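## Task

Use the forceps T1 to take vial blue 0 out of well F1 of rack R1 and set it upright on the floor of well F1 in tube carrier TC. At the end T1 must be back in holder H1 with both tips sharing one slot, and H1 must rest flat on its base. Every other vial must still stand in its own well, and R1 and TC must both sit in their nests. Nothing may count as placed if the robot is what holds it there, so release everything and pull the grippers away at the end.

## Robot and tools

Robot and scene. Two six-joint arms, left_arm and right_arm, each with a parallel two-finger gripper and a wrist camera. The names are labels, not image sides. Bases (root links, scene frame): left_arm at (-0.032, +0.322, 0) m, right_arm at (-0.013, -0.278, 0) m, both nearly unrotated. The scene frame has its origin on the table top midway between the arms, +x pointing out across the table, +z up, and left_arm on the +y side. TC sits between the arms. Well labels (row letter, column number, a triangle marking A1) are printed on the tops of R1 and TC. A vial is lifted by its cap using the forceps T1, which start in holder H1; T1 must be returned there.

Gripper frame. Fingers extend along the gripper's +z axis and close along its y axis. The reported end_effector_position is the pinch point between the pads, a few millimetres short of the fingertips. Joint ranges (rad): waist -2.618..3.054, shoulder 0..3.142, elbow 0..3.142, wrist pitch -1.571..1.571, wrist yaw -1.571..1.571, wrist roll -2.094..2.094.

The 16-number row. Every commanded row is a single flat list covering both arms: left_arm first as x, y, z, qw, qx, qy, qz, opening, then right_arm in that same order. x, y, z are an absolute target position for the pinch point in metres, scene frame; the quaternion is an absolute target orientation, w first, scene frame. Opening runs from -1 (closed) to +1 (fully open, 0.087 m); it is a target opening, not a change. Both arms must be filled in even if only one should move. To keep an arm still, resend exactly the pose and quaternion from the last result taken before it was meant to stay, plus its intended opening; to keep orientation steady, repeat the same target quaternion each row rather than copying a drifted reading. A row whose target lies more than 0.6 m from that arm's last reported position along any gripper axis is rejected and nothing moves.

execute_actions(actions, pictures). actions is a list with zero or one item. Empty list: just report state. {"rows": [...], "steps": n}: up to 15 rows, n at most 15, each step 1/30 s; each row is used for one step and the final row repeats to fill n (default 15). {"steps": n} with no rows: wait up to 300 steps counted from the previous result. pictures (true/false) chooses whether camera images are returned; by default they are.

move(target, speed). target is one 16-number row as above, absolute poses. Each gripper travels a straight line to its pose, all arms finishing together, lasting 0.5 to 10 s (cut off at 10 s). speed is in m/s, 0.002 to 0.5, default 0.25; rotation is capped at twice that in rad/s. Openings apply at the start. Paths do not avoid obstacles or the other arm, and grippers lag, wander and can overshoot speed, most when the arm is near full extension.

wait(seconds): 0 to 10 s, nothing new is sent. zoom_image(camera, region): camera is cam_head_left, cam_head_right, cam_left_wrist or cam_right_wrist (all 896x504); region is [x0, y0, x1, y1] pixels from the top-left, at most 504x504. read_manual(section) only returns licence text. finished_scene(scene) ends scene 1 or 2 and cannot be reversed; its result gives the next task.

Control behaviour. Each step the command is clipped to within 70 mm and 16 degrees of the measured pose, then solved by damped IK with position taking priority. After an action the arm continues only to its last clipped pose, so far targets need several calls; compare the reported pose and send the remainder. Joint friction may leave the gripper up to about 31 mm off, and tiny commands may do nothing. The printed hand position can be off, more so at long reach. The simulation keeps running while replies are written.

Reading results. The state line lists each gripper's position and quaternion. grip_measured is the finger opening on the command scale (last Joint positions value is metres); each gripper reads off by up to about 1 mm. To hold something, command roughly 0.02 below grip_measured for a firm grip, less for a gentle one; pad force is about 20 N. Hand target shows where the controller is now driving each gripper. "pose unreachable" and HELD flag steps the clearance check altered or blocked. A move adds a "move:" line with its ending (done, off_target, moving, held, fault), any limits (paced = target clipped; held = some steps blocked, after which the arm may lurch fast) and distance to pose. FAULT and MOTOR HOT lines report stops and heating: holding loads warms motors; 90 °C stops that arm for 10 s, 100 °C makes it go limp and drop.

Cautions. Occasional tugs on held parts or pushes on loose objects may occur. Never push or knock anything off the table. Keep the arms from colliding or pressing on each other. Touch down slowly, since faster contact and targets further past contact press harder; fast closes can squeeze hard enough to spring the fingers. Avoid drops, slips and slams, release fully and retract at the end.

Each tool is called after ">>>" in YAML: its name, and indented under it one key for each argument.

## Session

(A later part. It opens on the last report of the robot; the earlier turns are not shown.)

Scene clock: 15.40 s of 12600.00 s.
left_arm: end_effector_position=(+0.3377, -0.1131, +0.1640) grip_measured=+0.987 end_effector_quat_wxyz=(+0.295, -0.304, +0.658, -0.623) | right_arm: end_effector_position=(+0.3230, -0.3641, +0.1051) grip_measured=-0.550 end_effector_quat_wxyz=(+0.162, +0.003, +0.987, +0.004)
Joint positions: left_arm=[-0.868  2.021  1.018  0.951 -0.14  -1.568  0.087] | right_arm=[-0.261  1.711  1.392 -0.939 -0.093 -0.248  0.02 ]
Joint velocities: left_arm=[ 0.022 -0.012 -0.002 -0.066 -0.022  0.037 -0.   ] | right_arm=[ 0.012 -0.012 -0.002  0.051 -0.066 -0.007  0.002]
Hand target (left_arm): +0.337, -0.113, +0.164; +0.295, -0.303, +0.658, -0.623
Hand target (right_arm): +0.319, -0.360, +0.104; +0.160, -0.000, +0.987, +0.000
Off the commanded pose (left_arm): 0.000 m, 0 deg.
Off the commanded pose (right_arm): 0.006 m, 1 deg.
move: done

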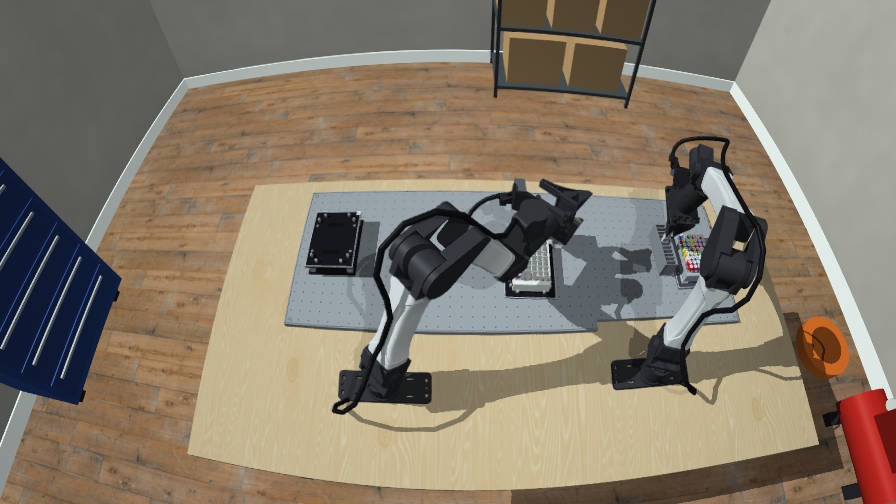

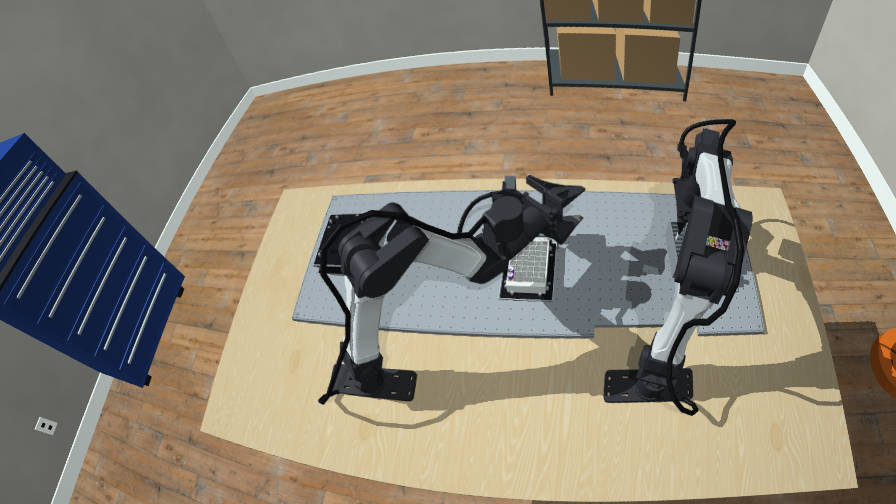

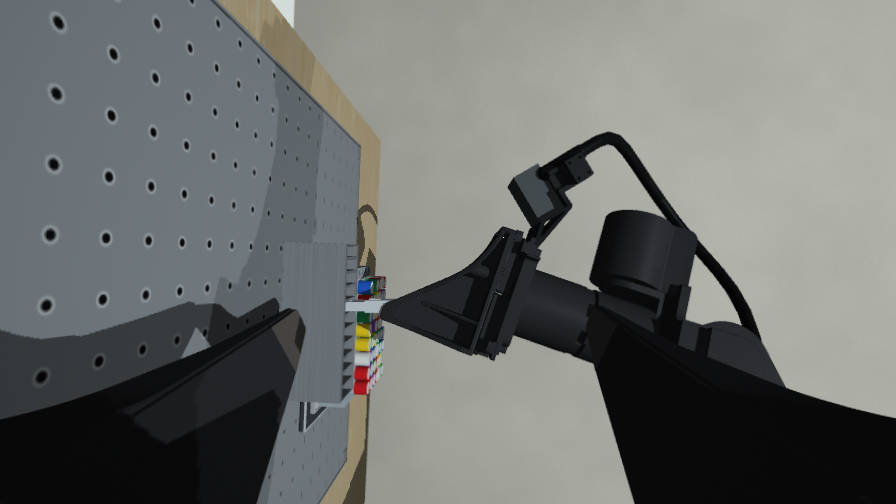

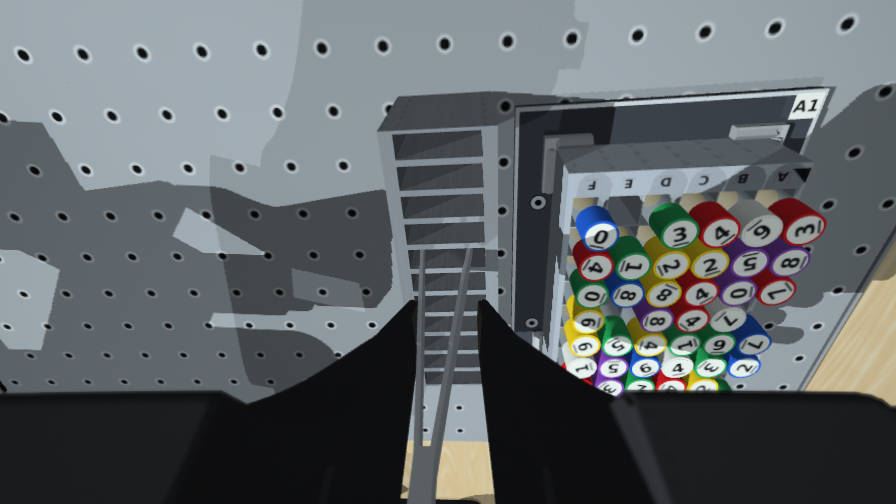

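>>> move:
  target: [0.3375,-0.1133,0.1643,0.295,-0.303,0.658,-0.623,1,0.3278,-0.3645,0.1068,0.172,0.003,0.985,0.004,-0.55]
  speed: 0.02

>>> execute_actions:
  actions:
    - {"rows":[[0.3375,-0.1133,0.1643,0.295,-0.303,0.658,-0.623,1,0.3278,-0.3645,0.1068,0.172,0.003,0.985,0.004,-0.59],[0.3375,-0.1133,0.1643,0.295,-0.303,0.658,-0.623,1,0.3278,-0.3645,0.1068,0.172,0.003,0.985,0.004,-0.63],[0.3375,-0.1133,0.1643,0.295,-0.303,0.658,-0.623,1,0.3278,-0.3645,0.1068,0.172,0.003,0.985,0.004,-0.67],[0.3375,-0.1133,0.1643,0.295,-0.303,0.658,-0.623,1,0.3278,-0.3645,0.1068,0.172,0.003,0.985,0.004,-0.71],[0.3375,-0.1133,0.1643,0.295,-0.303,0.658,-0.623,1,0.3278,-0.3645,0.1068,0.172,0.003,0.985,0.004,-0.75],[0.3375,-0.1133,0.1643,0.295,-0.303,0.658,-0.623,1,0.3278,-0.3645,0.1068,0.172,0.003,0.985,0.004,-0.79],[0.3375,-0.1133,0.1643,0.295,-0.303,0.658,-0.623,1,0.3278,-0.3645,0.1068,0.172,0.003,0.985,0.004,-0.83],[0.3375,-0.1133,0.1643,0.295,-0.303,0.658,-0.623,1,0.3278,-0.3645,0.1068,0.172,0.003,0.985,0.004,-0.86]]}
  pictures: false

>>> move:
  target: [0.3375,-0.1133,0.1643,0.295,-0.303,0.658,-0.623,1,0.329,-0.3645,0.20,0.174,0,0.985,0,-0.86]
  speed: 0.04

Scene clock: 19.17 s of 12600.00 s.
left_arm: end_effector_position=(+0.3377, -0.1131, +0.1640) grip_measured=+0.987 end_effector_quat_wxyz=(+0.295, -0.304, +0.658, -0.623) | right_arm: end_effector_position=(+0.3230, -0.3642, +0.1051) grip_measured=-0.550 end_effector_quat_wxyz=(+0.162, +0.003, +0.987, +0.004)
Joint positions: left_arm=[-0.868  2.021  1.018  0.951 -0.14  -1.568  0.087] | right_arm=[-0.261  1.711  1.392 -0.939 -0.092 -0.248  0.02 ]
Joint velocities: left_arm=[-0.002 -0.012 -0.002 -0.022  0.037  0.007  0.001] | right_arm=[ 0.002 -0.022 -0.007 -0.051 -0.125  0.051  0.001]
Hand target (left_arm): +0.337, -0.113, +0.164; +0.295, -0.303, +0.658, -0.623
Hand target (right_arm): +0.328, -0.364, +0.107; +0.172, +0.003, +0.985, +0.004
Off the commanded pose (left_arm): 0.000 m, 0 deg.
Off the commanded pose (right_arm): 0.005 m, 1 deg.
After step 90, 0.03 s passed at rest.
move: done

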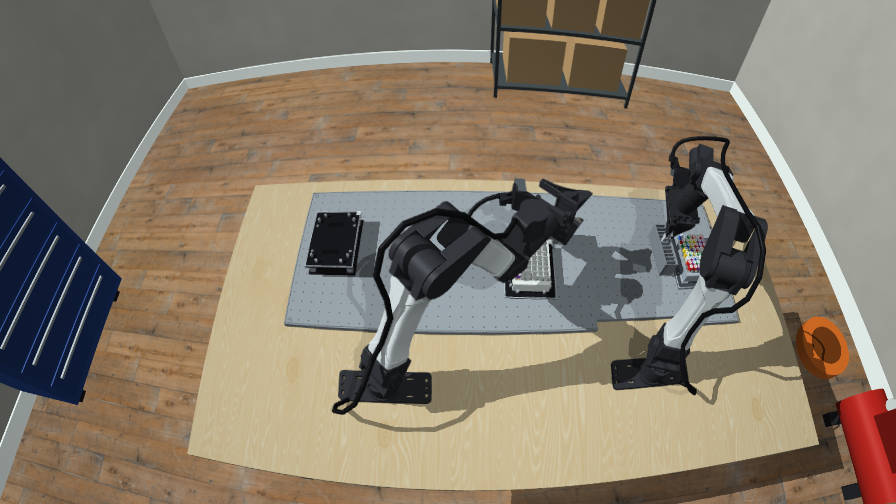

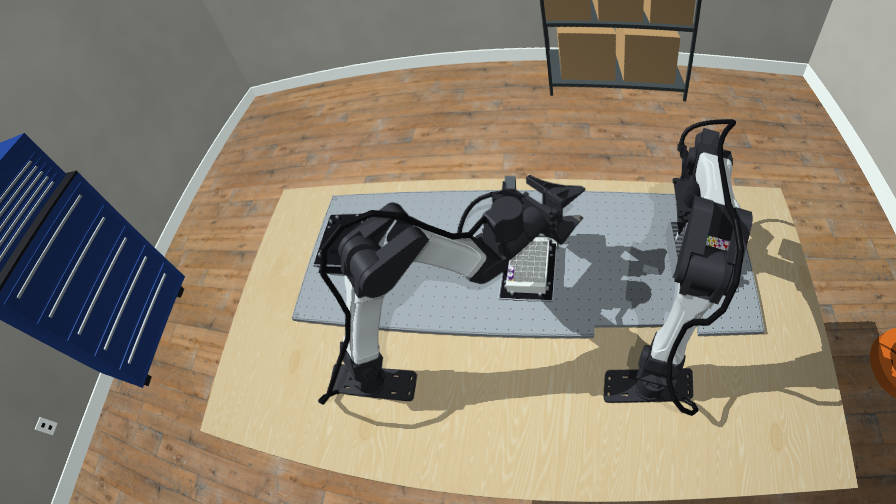

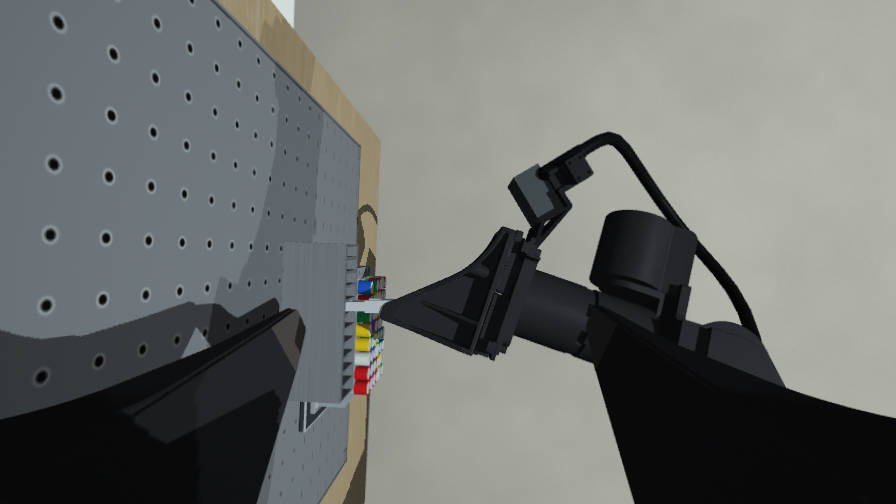

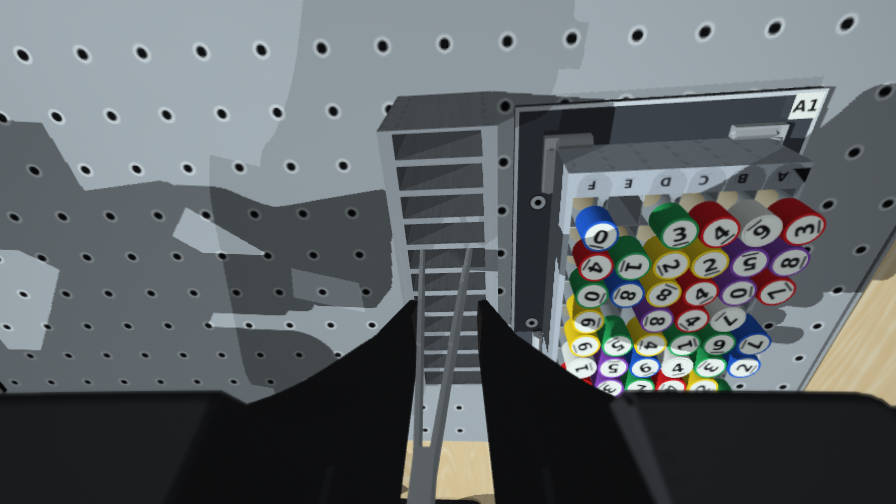

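Scene clock: 19.67 s of 12600.00 s.
left_arm: end_effector_position=(+0.3377, -0.1131, +0.1640) grip_measured=+0.987 end_effector_quat_wxyz=(+0.295, -0.304, +0.658, -0.623) | right_arm: end_effector_position=(+0.3230, -0.3642, +0.1051) grip_measured=-0.859 end_effector_quat_wxyz=(+0.162, +0.003, +0.987, +0.004)
Joint positions: left_arm=[-0.868  2.021  1.018  0.951 -0.14  -1.568  0.087] | right_arm=[-0.261  1.711  1.392 -0.939 -0.092 -0.248  0.006]
Joint velocities: left_arm=[ 0.012 -0.002 -0.002 -0.007 -0.11  -0.007 -0.   ] | right_arm=[-0.002 -0.017 -0.002 -0.066  0.051  0.066 -0.002]
Hand target (left_arm): +0.337, -0.113, +0.164; +0.295, -0.303, +0.658, -0.623
Hand target (right_arm): +0.328, -0.364, +0.107; +0.172, +0.003, +0.985, +0.004
Off the commanded pose (left_arm): 0.000 m, 0 deg.
Off the commanded pose (right_arm): 0.005 m, 1 deg.
Steps of this call (steps 1 to 15: all 15 steps of this action). Readings (end_effector_position):
1: left_arm (+0.3377, -0.1131, +0.1640) | right_arm (+0.3230, -0.3642, +0.1051)
2: left_arm (+0.3377, -0.1131, +0.1640) | right_arm (+0.3230, -0.3642, +0.1051)
4: left_arm (+0.3377, -0.1131, +0.1640) | right_arm (+0.3230, -0.3642, +0.1051)
8: left_arm (+0.3377, -0.1131, +0.1640) | right_arm (+0.3230, -0.3642, +0.1051)
15: the state above

Scene clock: 22.73 s of 12600.00 s.
left_arm: end_effector_position=(+0.3377, -0.1131, +0.1640) grip_measured=+0.987 end_effector_quat_wxyz=(+0.295, -0.304, +0.658, -0.623) | right_arm: end_effector_position=(+0.3245, -0.3646, +0.1972) grip_measured=-0.859 end_effector_quat_wxyz=(+0.174, +0.002, +0.985, +0.001)
Joint positions: left_arm=[-0.868  2.021  1.018  0.951 -0.14  -1.568  0.087] | right_arm=[-0.261  1.73   1.779 -1.281 -0.092 -0.248  0.006]
Joint velocities: left_arm=[-0.002 -0.007 -0.012  0.007 -0.007  0.022 -0.001] | right_arm=[-0.017 -0.007  0.012 -0.066 -0.007 -0.022 -0.001]
Hand target (left_arm): +0.337, -0.113, +0.164; +0.295, -0.303, +0.658, -0.623
Hand target (right_arm): +0.328, -0.364, +0.200; +0.174, +0.000, +0.985, -0.000
Off the commanded pose (left_arm): 0.000 m, 0 deg.
Off the commanded pose (right_arm): 0.005 m, 0 deg.
move: done

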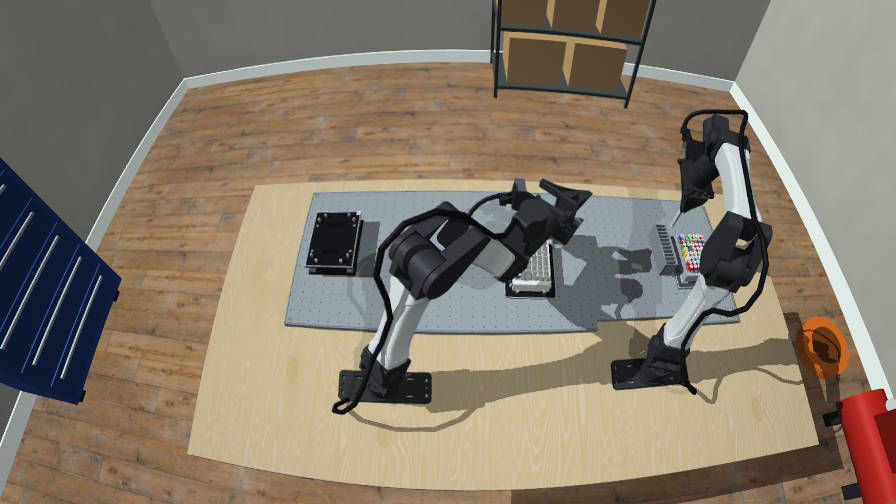

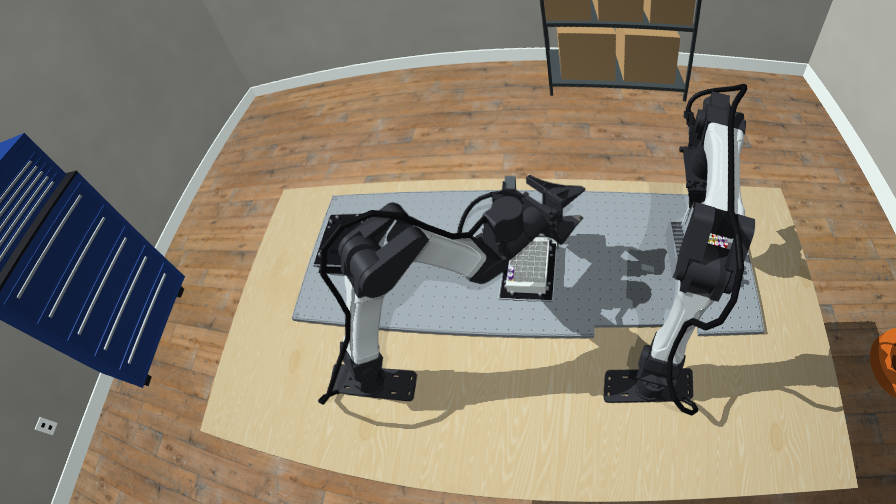

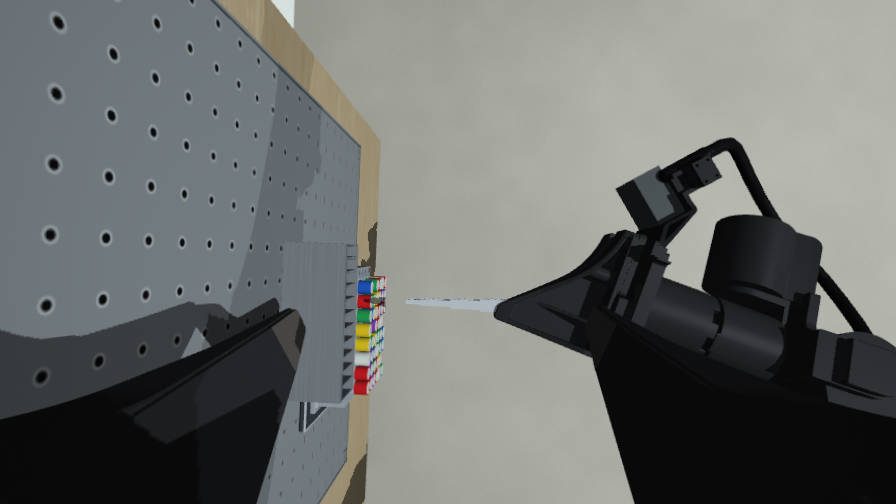

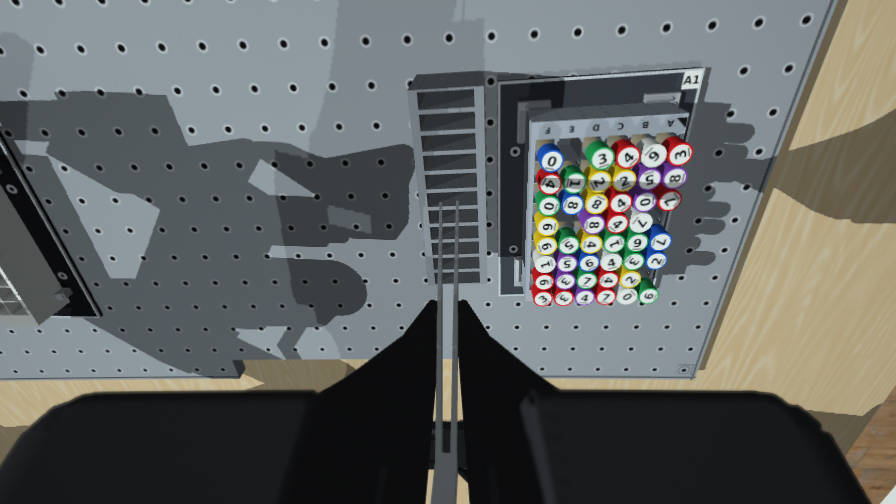

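>>> move:
  target: [0.3375,-0.1133,0.1643,0.295,-0.303,0.658,-0.623,1,0.332,-0.421,0.172,0.168,0,0.986,0,-0.80]
  speed: 0.05

>>> zoom_image:
  camera: "cam_left_wrist"
  region: [320,240,520,370]

>>> zoom_image:
  camera: "cam_right_wrist"
  region: [360,130,560,310]

Scene clock: 25.67 s of 12600.00 s.
left_arm: end_effector_position=(+0.3377, -0.1131, +0.1640) grip_measured=+0.987 end_effector_quat_wxyz=(+0.295, -0.304, +0.658, -0.623) | right_arm: end_effector_position=(+0.3235, -0.4157, +0.1679) grip_measured=-0.800 end_effector_quat_wxyz=(+0.149, +0.001, +0.989, +0.000)
Joint positions: left_arm=[-0.868  2.021  1.018  0.951 -0.14  -1.568  0.087] | right_arm=[-0.395  1.82   1.779 -1.252 -0.116 -0.383  0.009]
Joint velocities: left_arm=[ 0.007 -0.002  0.002  0.037 -0.007  0.007 -0.   ] | right_arm=[-0.002 -0.007 -0.017  0.022  0.051  0.051 -0.   ]
Hand target (left_arm): +0.337, -0.113, +0.164; +0.295, -0.303, +0.658, -0.623
Hand target (right_arm): +0.332, -0.421, +0.172; +0.167, -0.001, +0.986, -0.002
Off the commanded pose (left_arm): 0.000 m, 0 deg.
Off the commanded pose (right_arm): 0.011 m, 2 deg.
move: off_target (right_arm)

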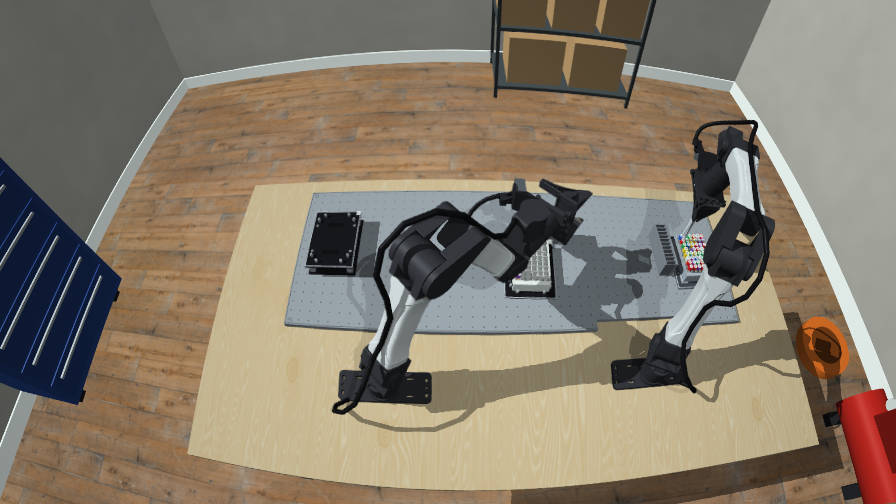

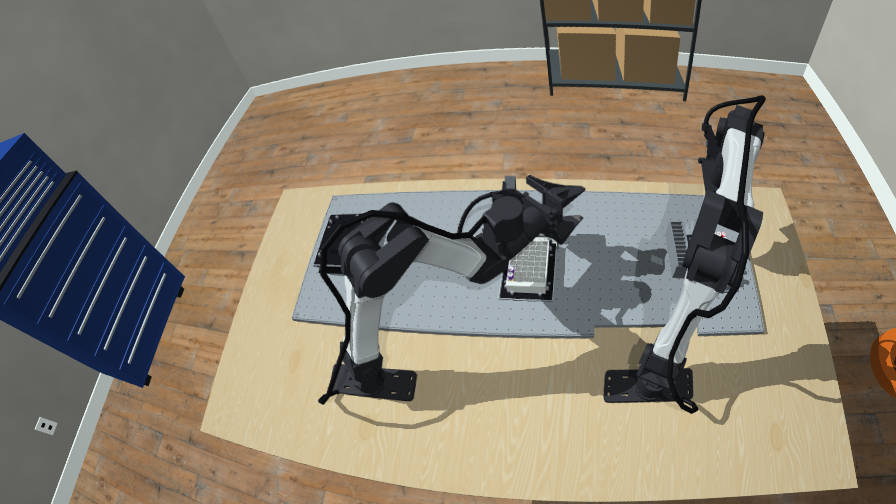

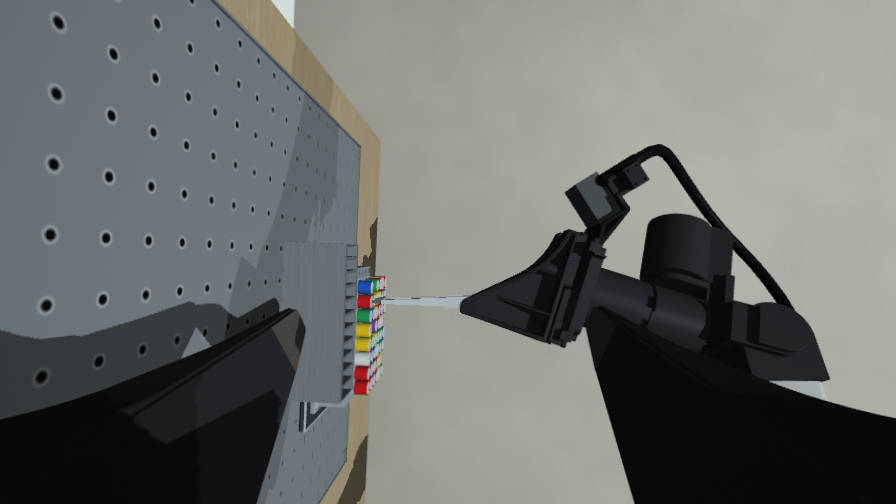

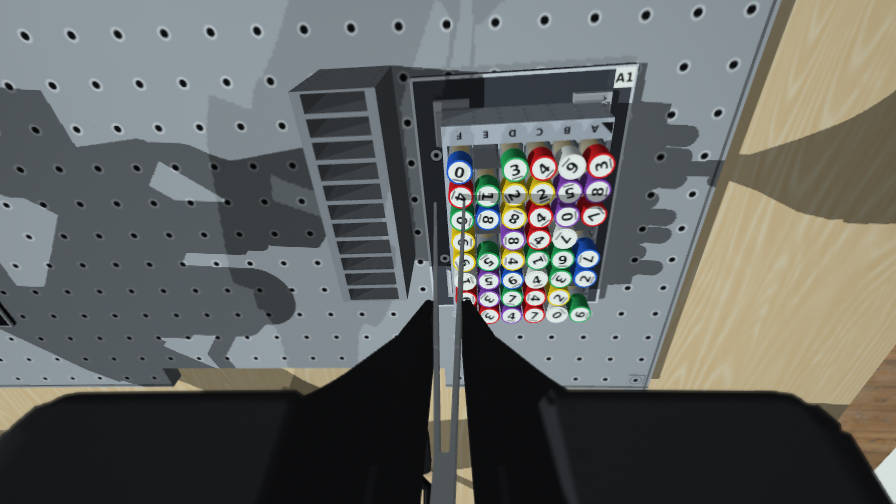

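Region (320, 240, 520, 370) of cam_left_wrist's 896x504 image, scaled by 2.520, with more detail than that image has; it fills the top 328 rows of this view, and the rest is white.

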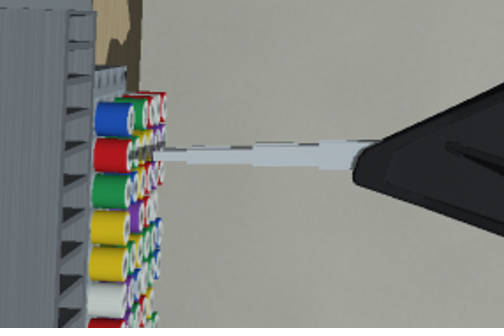

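Region (360, 130, 560, 310) of cam_right_wrist's 896x504 image, scaled by 2.520, with more detail than that image has; it fills the top 454 rows of this view, and the rest is white.

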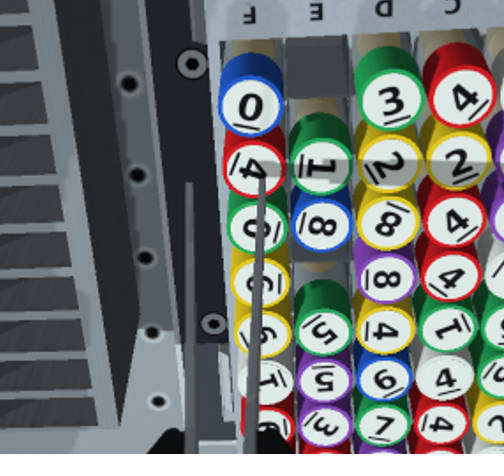

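>>> move:
  target: [0.3375,-0.1133,0.1643,0.295,-0.303,0.658,-0.623,1,0.3417,-0.425,0.1755,0.187,-0.001,0.982,-0.008,-0.77]
  speed: 0.02

>>> zoom_image:
  camera: "cam_left_wrist"
  region: [320,240,520,370]

>>> zoom_image:
  camera: "cam_right_wrist"
  region: [360,130,560,310]

Scene clock: 29.33 s of 12600.00 s.
left_arm: end_effector_position=(+0.3377, -0.1131, +0.1640) grip_measured=+0.987 end_effector_quat_wxyz=(+0.295, -0.304, +0.658, -0.623) | right_arm: end_effector_position=(+0.3320, -0.4187, +0.1692) grip_measured=-0.770 end_effector_quat_wxyz=(+0.166, -0.001, +0.986, -0.005)
Joint positions: left_arm=[-0.868  2.021  1.018  0.951 -0.14  -1.568  0.087] | right_arm=[-0.395  1.82   1.779 -1.217 -0.12  -0.386  0.01 ]
Joint velocities: left_arm=[-0.007 -0.007  0.007 -0.051 -0.007 -0.066 -0.   ] | right_arm=[ 0.007  0.002  0.007 -0.081  0.022 -0.037 -0.001]
Hand target (left_arm): +0.337, -0.113, +0.164; +0.295, -0.303, +0.658, -0.623
Hand target (right_arm): +0.341, -0.425, +0.176; +0.187, -0.001, +0.982, -0.009
Off the commanded pose (left_arm): 0.000 m, 0 deg.
Off the commanded pose (right_arm): 0.013 m, 2 deg.
move: off_target (right_arm)

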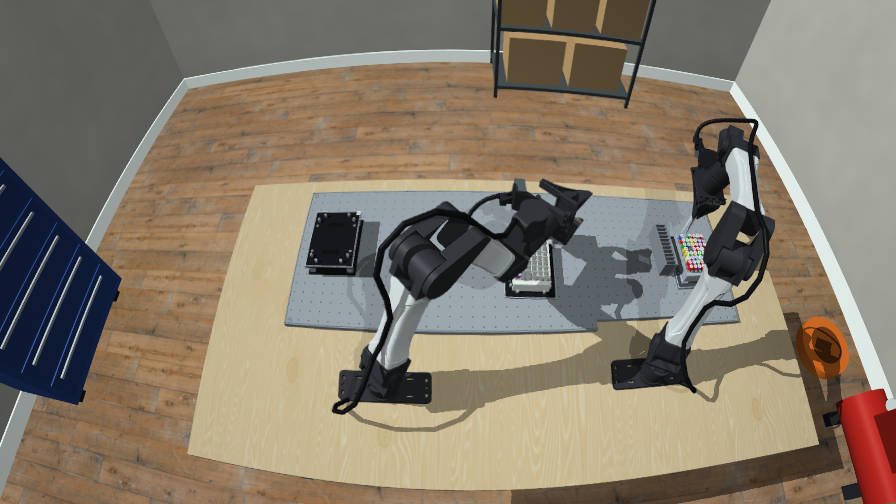

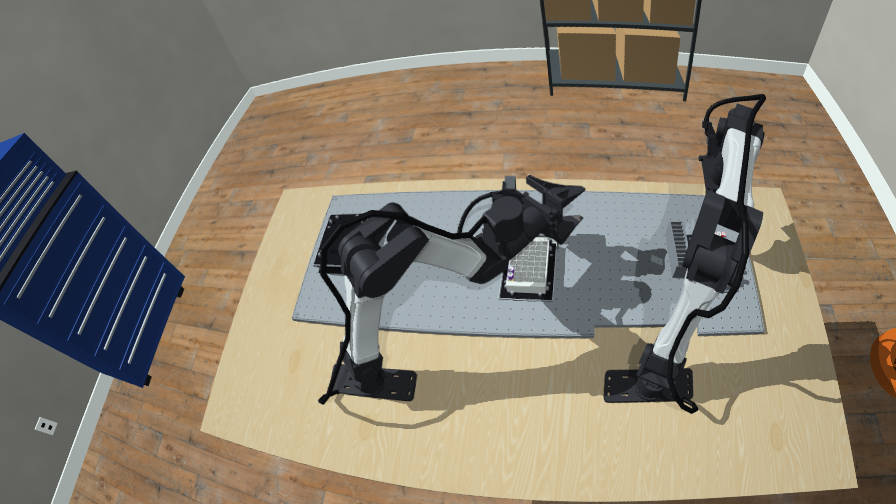

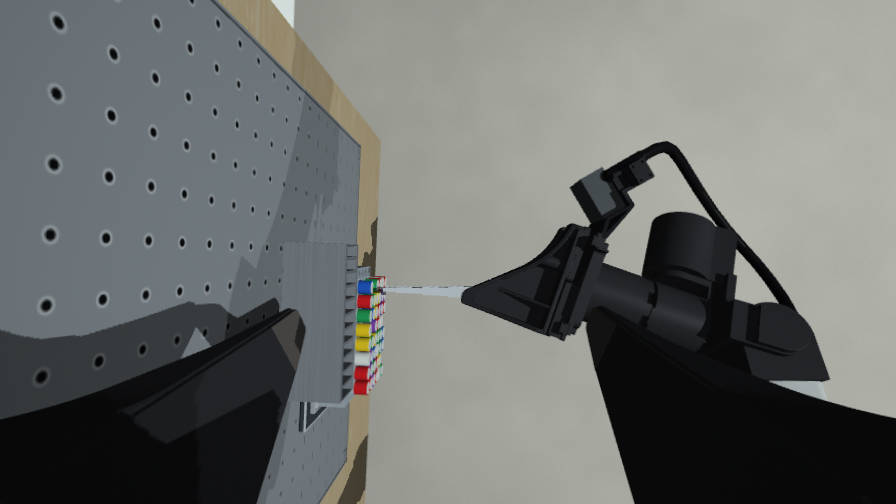

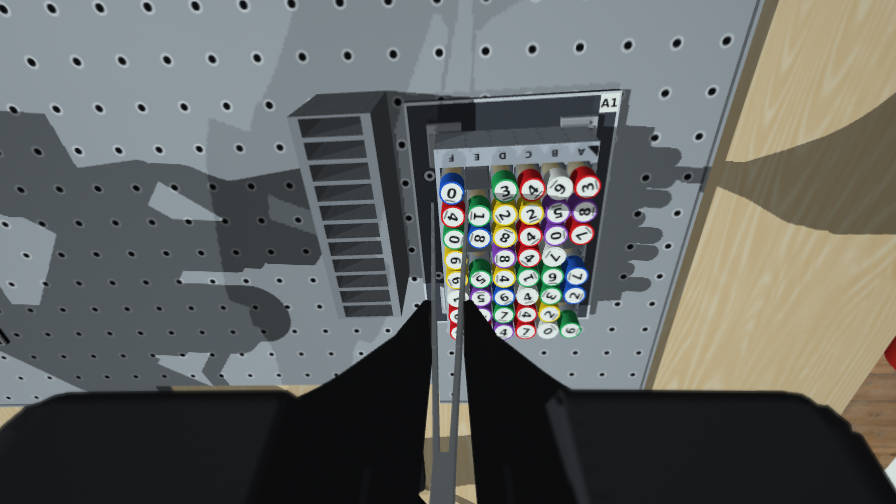

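Region (320, 240, 520, 370) of cam_left_wrist's 896x504 image, scaled by 2.520, with more detail than that image has; it fills the top 328 rows of this view, and the rest is white.

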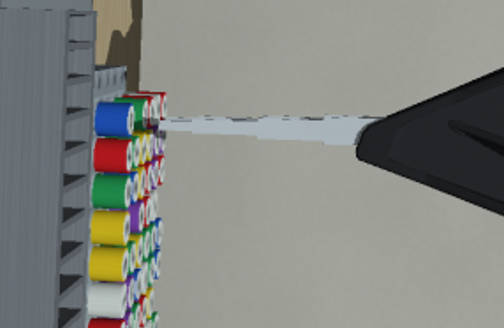

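Region (360, 130, 560, 310) of cam_right_wrist's 896x504 image, scaled by 2.520, with more detail than that image has; it fills the top 454 rows of this view, and the rest is white.

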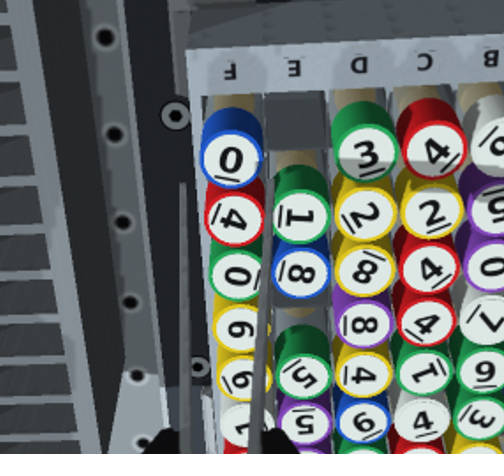

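>>> move:
  target: [0.3375,-0.1133,0.1643,0.295,-0.303,0.658,-0.623,1,0.347,-0.4272,0.156,0.168,0,0.986,0,-0.77]
  speed: 0.012

>>> zoom_image:
  camera: "cam_left_wrist"
  region: [320,240,520,370]

>>> zoom_image:
  camera: "cam_right_wrist"
  region: [360,130,560,310]

Scene clock: 32.47 s of 12600.00 s.
left_arm: end_effector_position=(+0.3377, -0.1131, +0.1640) grip_measured=+0.987 end_effector_quat_wxyz=(+0.295, -0.304, +0.658, -0.623) | right_arm: end_effector_position=(+0.3376, -0.4211, +0.1521) grip_measured=-0.770 end_effector_quat_wxyz=(+0.150, -0.000, +0.989, +0.002)
Joint positions: left_arm=[-0.868  2.021  1.018  0.951 -0.14  -1.568  0.087] | right_arm=[-0.395  1.87   1.779 -1.202 -0.12  -0.386  0.01 ]
Joint velocities: left_arm=[-0.007  0.007  0.002 -0.022  0.051  0.007  0.001] | right_arm=[-0.027 -0.007  0.002 -0.022  0.051 -0.022  0.   ]
Hand target (left_arm): +0.337, -0.113, +0.164; +0.295, -0.303, +0.658, -0.623
Hand target (right_arm): +0.347, -0.427, +0.156; +0.168, -0.000, +0.986, -0.000
Off the commanded pose (left_arm): 0.000 m, 0 deg.
Off the commanded pose (right_arm): 0.012 m, 2 deg.
move: off_target (right_arm)

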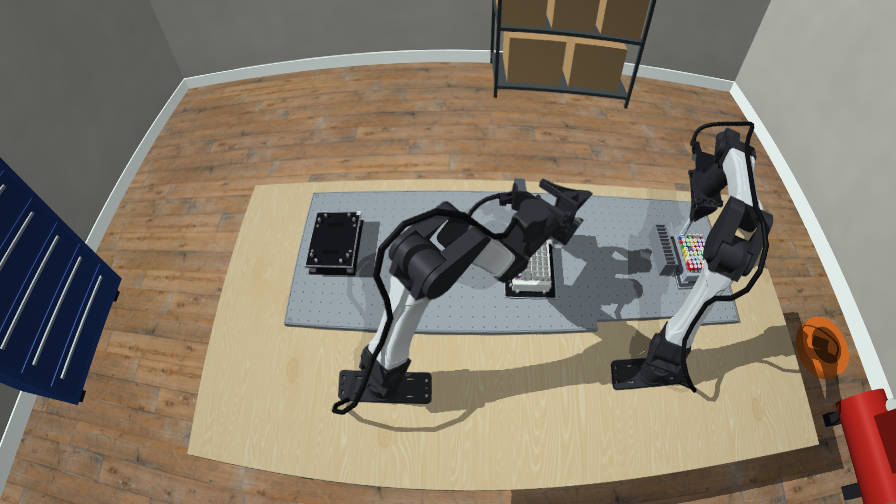

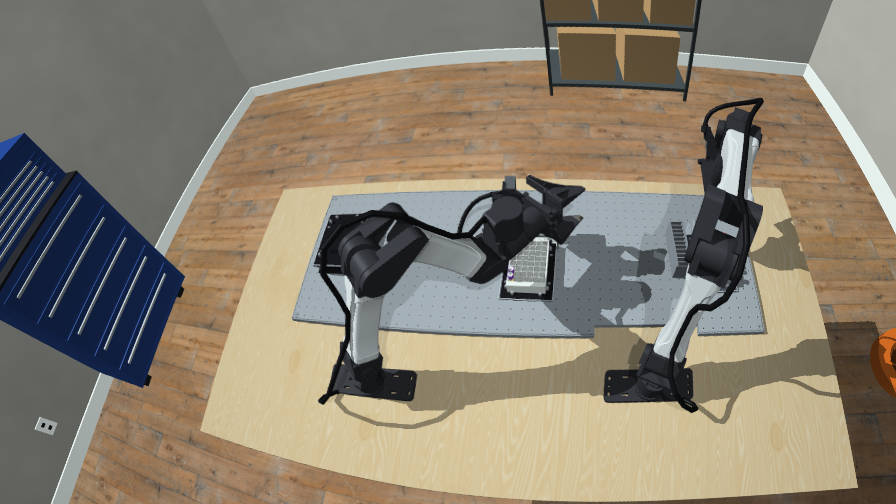

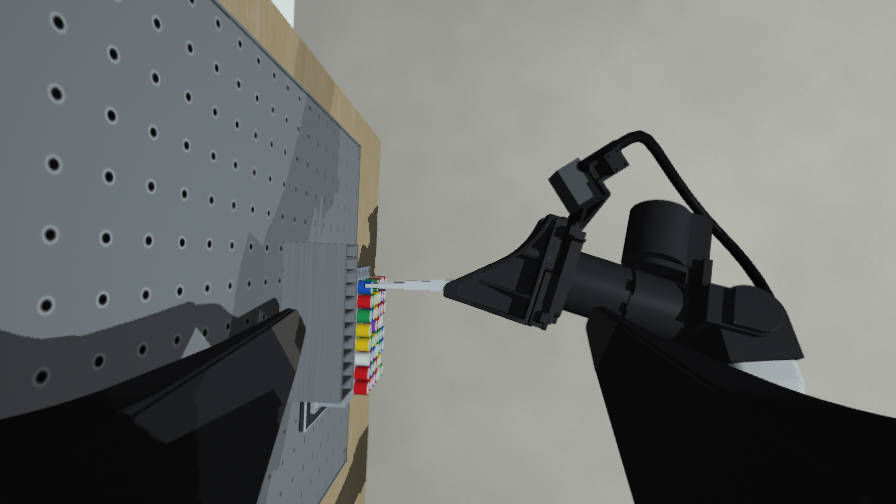

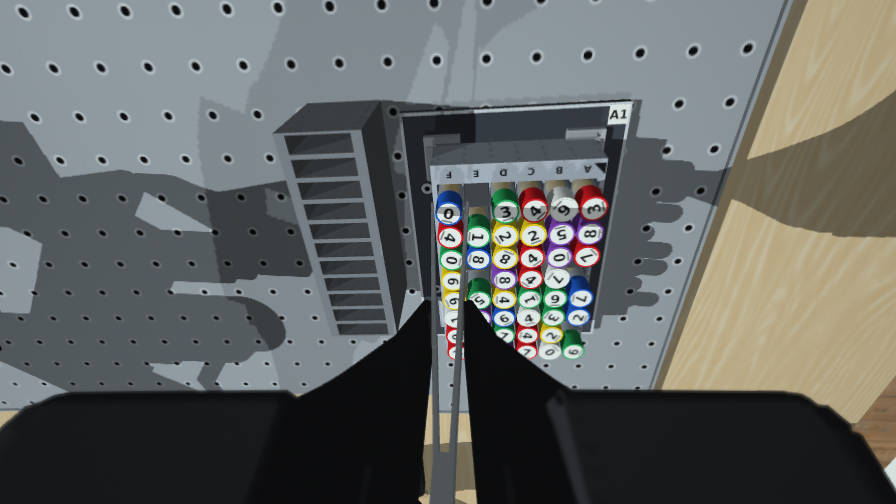

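Region (320, 240, 520, 370) of cam_left_wrist's 896x504 image, scaled by 2.520, with more detail than that image has; it fills the top 328 rows of this view, and the rest is white.

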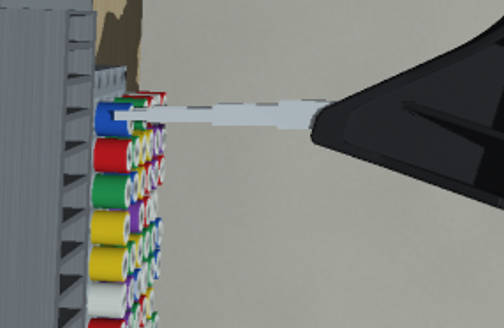

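Region (360, 130, 560, 310) of cam_right_wrist's 896x504 image, scaled by 2.520, with more detail than that image has; it fills the top 454 rows of this view, and the rest is white.

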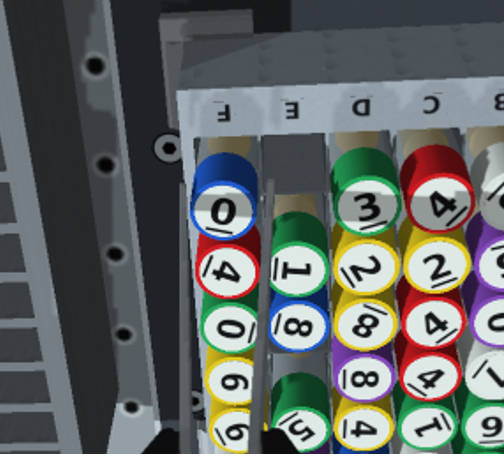

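>>> execute_actions:
  actions:
    - {"rows":[[0.3375,-0.1133,0.1643,0.295,-0.303,0.658,-0.623,1,0.3475,-0.4274,0.151,0.1615,0,0.987,0.003,-0.77]]}
  pictures: false

>>> execute_actions:
  actions:
    - {"rows":[[0.3375,-0.1133,0.1643,0.295,-0.303,0.658,-0.623,1,0.3475,-0.4274,0.151,0.1615,0,0.987,0.003,-0.78],[0.3375,-0.1133,0.1643,0.295,-0.303,0.658,-0.623,1,0.3475,-0.4274,0.151,0.1615,0,0.987,0.003,-0.79],[0.3375,-0.1133,0.1643,0.295,-0.303,0.658,-0.623,1,0.3475,-0.4274,0.151,0.1615,0,0.987,0.003,-0.80],[0.3375,-0.1133,0.1643,0.295,-0.303,0.658,-0.623,1,0.3475,-0.4274,0.151,0.1615,0,0.987,0.003,-0.81],[0.3375,-0.1133,0.1643,0.295,-0.303,0.658,-0.623,1,0.3475,-0.4274,0.151,0.1615,0,0.987,0.003,-0.82],[0.3375,-0.1133,0.1643,0.295,-0.303,0.658,-0.623,1,0.3475,-0.4274,0.151,0.1615,0,0.987,0.003,-0.832]]}
  pictures: false

>>> move:
  target: [0.3375,-0.1133,0.1643,0.295,-0.303,0.658,-0.623,1,0.341,-0.4235,0.22,0.16,0,0.987,0,-0.832]
  speed: 0.03

Scene clock: 35.20 s of 12600.00 s.
left_arm: end_effector_position=(+0.3377, -0.1131, +0.1640) grip_measured=+0.987 end_effector_quat_wxyz=(+0.295, -0.304, +0.658, -0.623) | right_arm: end_effector_position=(+0.3385, -0.4213, +0.1462) grip_measured=-0.770 end_effector_quat_wxyz=(+0.144, +0.000, +0.990, +0.005)
Joint positions: left_arm=[-0.868  2.021  1.018  0.951 -0.14  -1.568  0.087] | right_arm=[-0.395  1.886  1.779 -1.201 -0.121 -0.386  0.01 ]
Joint velocities: left_arm=[-0.007 -0.002 -0.002 -0.022 -0.095 -0.007  0.001] | right_arm=[-0.007 -0.002 -0.002  0.007 -0.007 -0.037 -0.001]
Hand target (left_arm): +0.337, -0.113, +0.164; +0.295, -0.303, +0.658, -0.623
Hand target (right_arm): +0.347, -0.427, +0.151; +0.161, +0.000, +0.987, +0.003
Off the commanded pose (left_arm): 0.000 m, 0 deg.
Off the commanded pose (right_arm): 0.012 m, 2 deg.
Steps of this call (steps 1 to 67: nothing new was sent; steps 68 to 82: all 15 steps of this action). Readings (end_effector_position):
68: left_arm (+0.3377, -0.1131, +0.1640) | right_arm (+0.3379, -0.4211, +0.1517)
69: left_arm (+0.3377, -0.1131, +0.1640) | right_arm (+0.3380, -0.4212, +0.1510)
71: left_arm (+0.3377, -0.1131, +0.1640) | right_arm (+0.3382, -0.4212, +0.1489)
75: left_arm (+0.3377, -0.1131, +0.1640) | right_arm (+0.3384, -0.4213, +0.1463)
82: the state above

Scene clock: 35.70 s of 12600.00 s.
left_arm: end_effector_position=(+0.3377, -0.1131, +0.1640) grip_measured=+0.987 end_effector_quat_wxyz=(+0.295, -0.304, +0.658, -0.623) | right_arm: end_effector_position=(+0.3385, -0.4213, +0.1462) grip_measured=-0.828 end_effector_quat_wxyz=(+0.144, +0.000, +0.990, +0.005)
Joint positions: left_arm=[-0.868  2.021  1.018  0.951 -0.14  -1.568  0.087] | right_arm=[-0.395  1.886  1.779 -1.201 -0.121 -0.386  0.008]
Joint velocities: left_arm=[-0.007  0.002 -0.007  0.095  0.051 -0.022 -0.001] | right_arm=[ 0.012  0.002 -0.012  0.037  0.022  0.022  0.   ]
Hand target (left_arm): +0.337, -0.113, +0.164; +0.295, -0.303, +0.658, -0.623
Hand target (right_arm): +0.347, -0.427, +0.151; +0.161, +0.000, +0.987, +0.002
Off the commanded pose (left_arm): 0.000 m, 0 deg.
Off the commanded pose (right_arm): 0.012 m, 2 deg.
Steps of this call (steps 1 to 15: all 15 steps of this action). Readings (end_effector_position):
1: left_arm (+0.3377, -0.1131, +0.1640) | right_arm (+0.3385, -0.4213, +0.1462)
2: left_arm (+0.3377, -0.1131, +0.1640) | right_arm (+0.3385, -0.4213, +0.1462)
4: left_arm (+0.3377, -0.1131, +0.1640) | right_arm (+0.3385, -0.4213, +0.1462)
8: left_arm (+0.3377, -0.1131, +0.1640) | right_arm (+0.3385, -0.4213, +0.1462)
15: the state above

Scene clock: 38.83 s of 12600.00 s.
left_arm: end_effector_position=(+0.3377, -0.1131, +0.1640) grip_measured=+0.987 end_effector_quat_wxyz=(+0.295, -0.304, +0.658, -0.623) | right_arm: end_effector_position=(+0.3387, -0.4214, +0.2173) grip_measured=-0.831 end_effector_quat_wxyz=(+0.159, -0.001, +0.987, -0.001)
Joint positions: left_arm=[-0.868  2.021  1.018  0.951 -0.14  -1.568  0.087] | right_arm=[-0.395  1.944  2.148 -1.479 -0.121 -0.386  0.007]
Joint velocities: left_arm=[-0.017  0.002 -0.027  0.007  0.037 -0.051  0.001] | right_arm=[-0.022 -0.012  0.027  0.007 -0.022 -0.037 -0.001]
Hand target (left_arm): +0.337, -0.113, +0.164; +0.295, -0.303, +0.658, -0.623
Hand target (right_arm): +0.340, -0.423, +0.220; +0.160, +0.000, +0.987, -0.000
Off the commanded pose (left_arm): 0.000 m, 0 deg.
Off the commanded pose (right_arm): 0.004 m, 0 deg.
move: done

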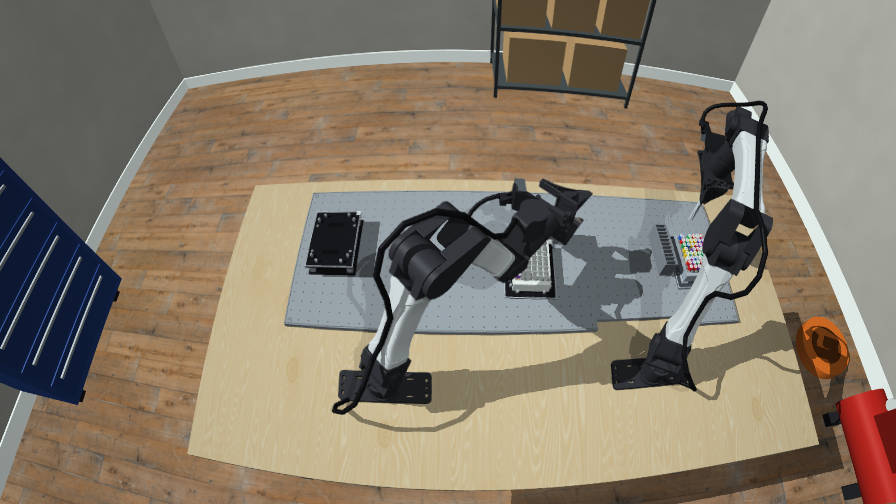

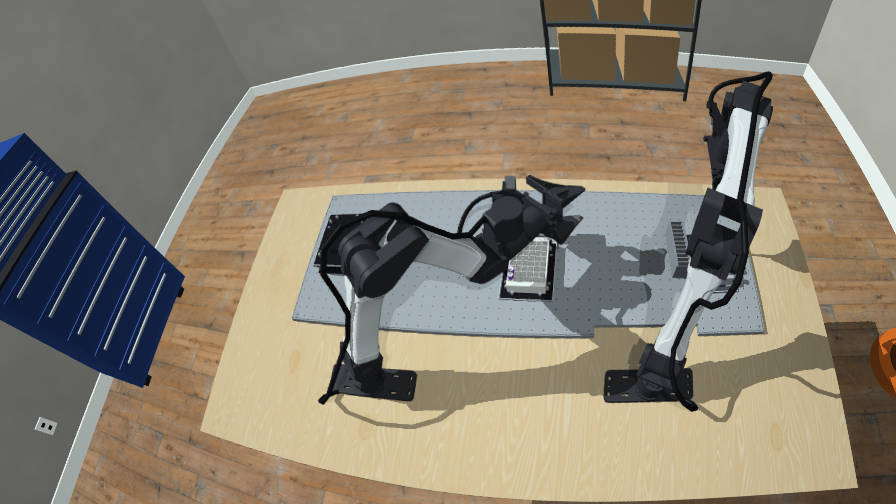

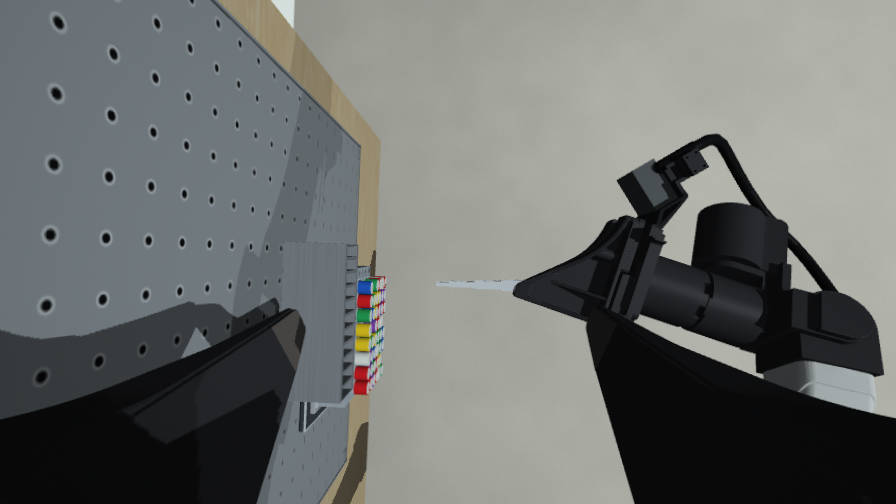

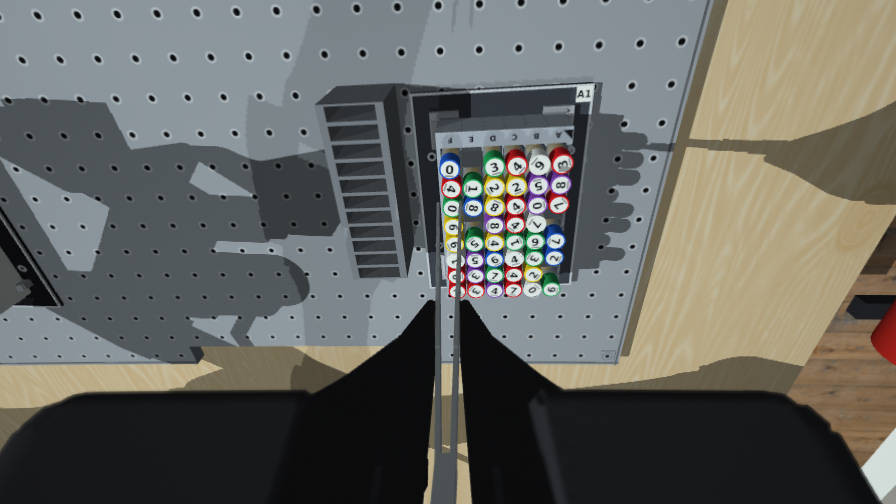

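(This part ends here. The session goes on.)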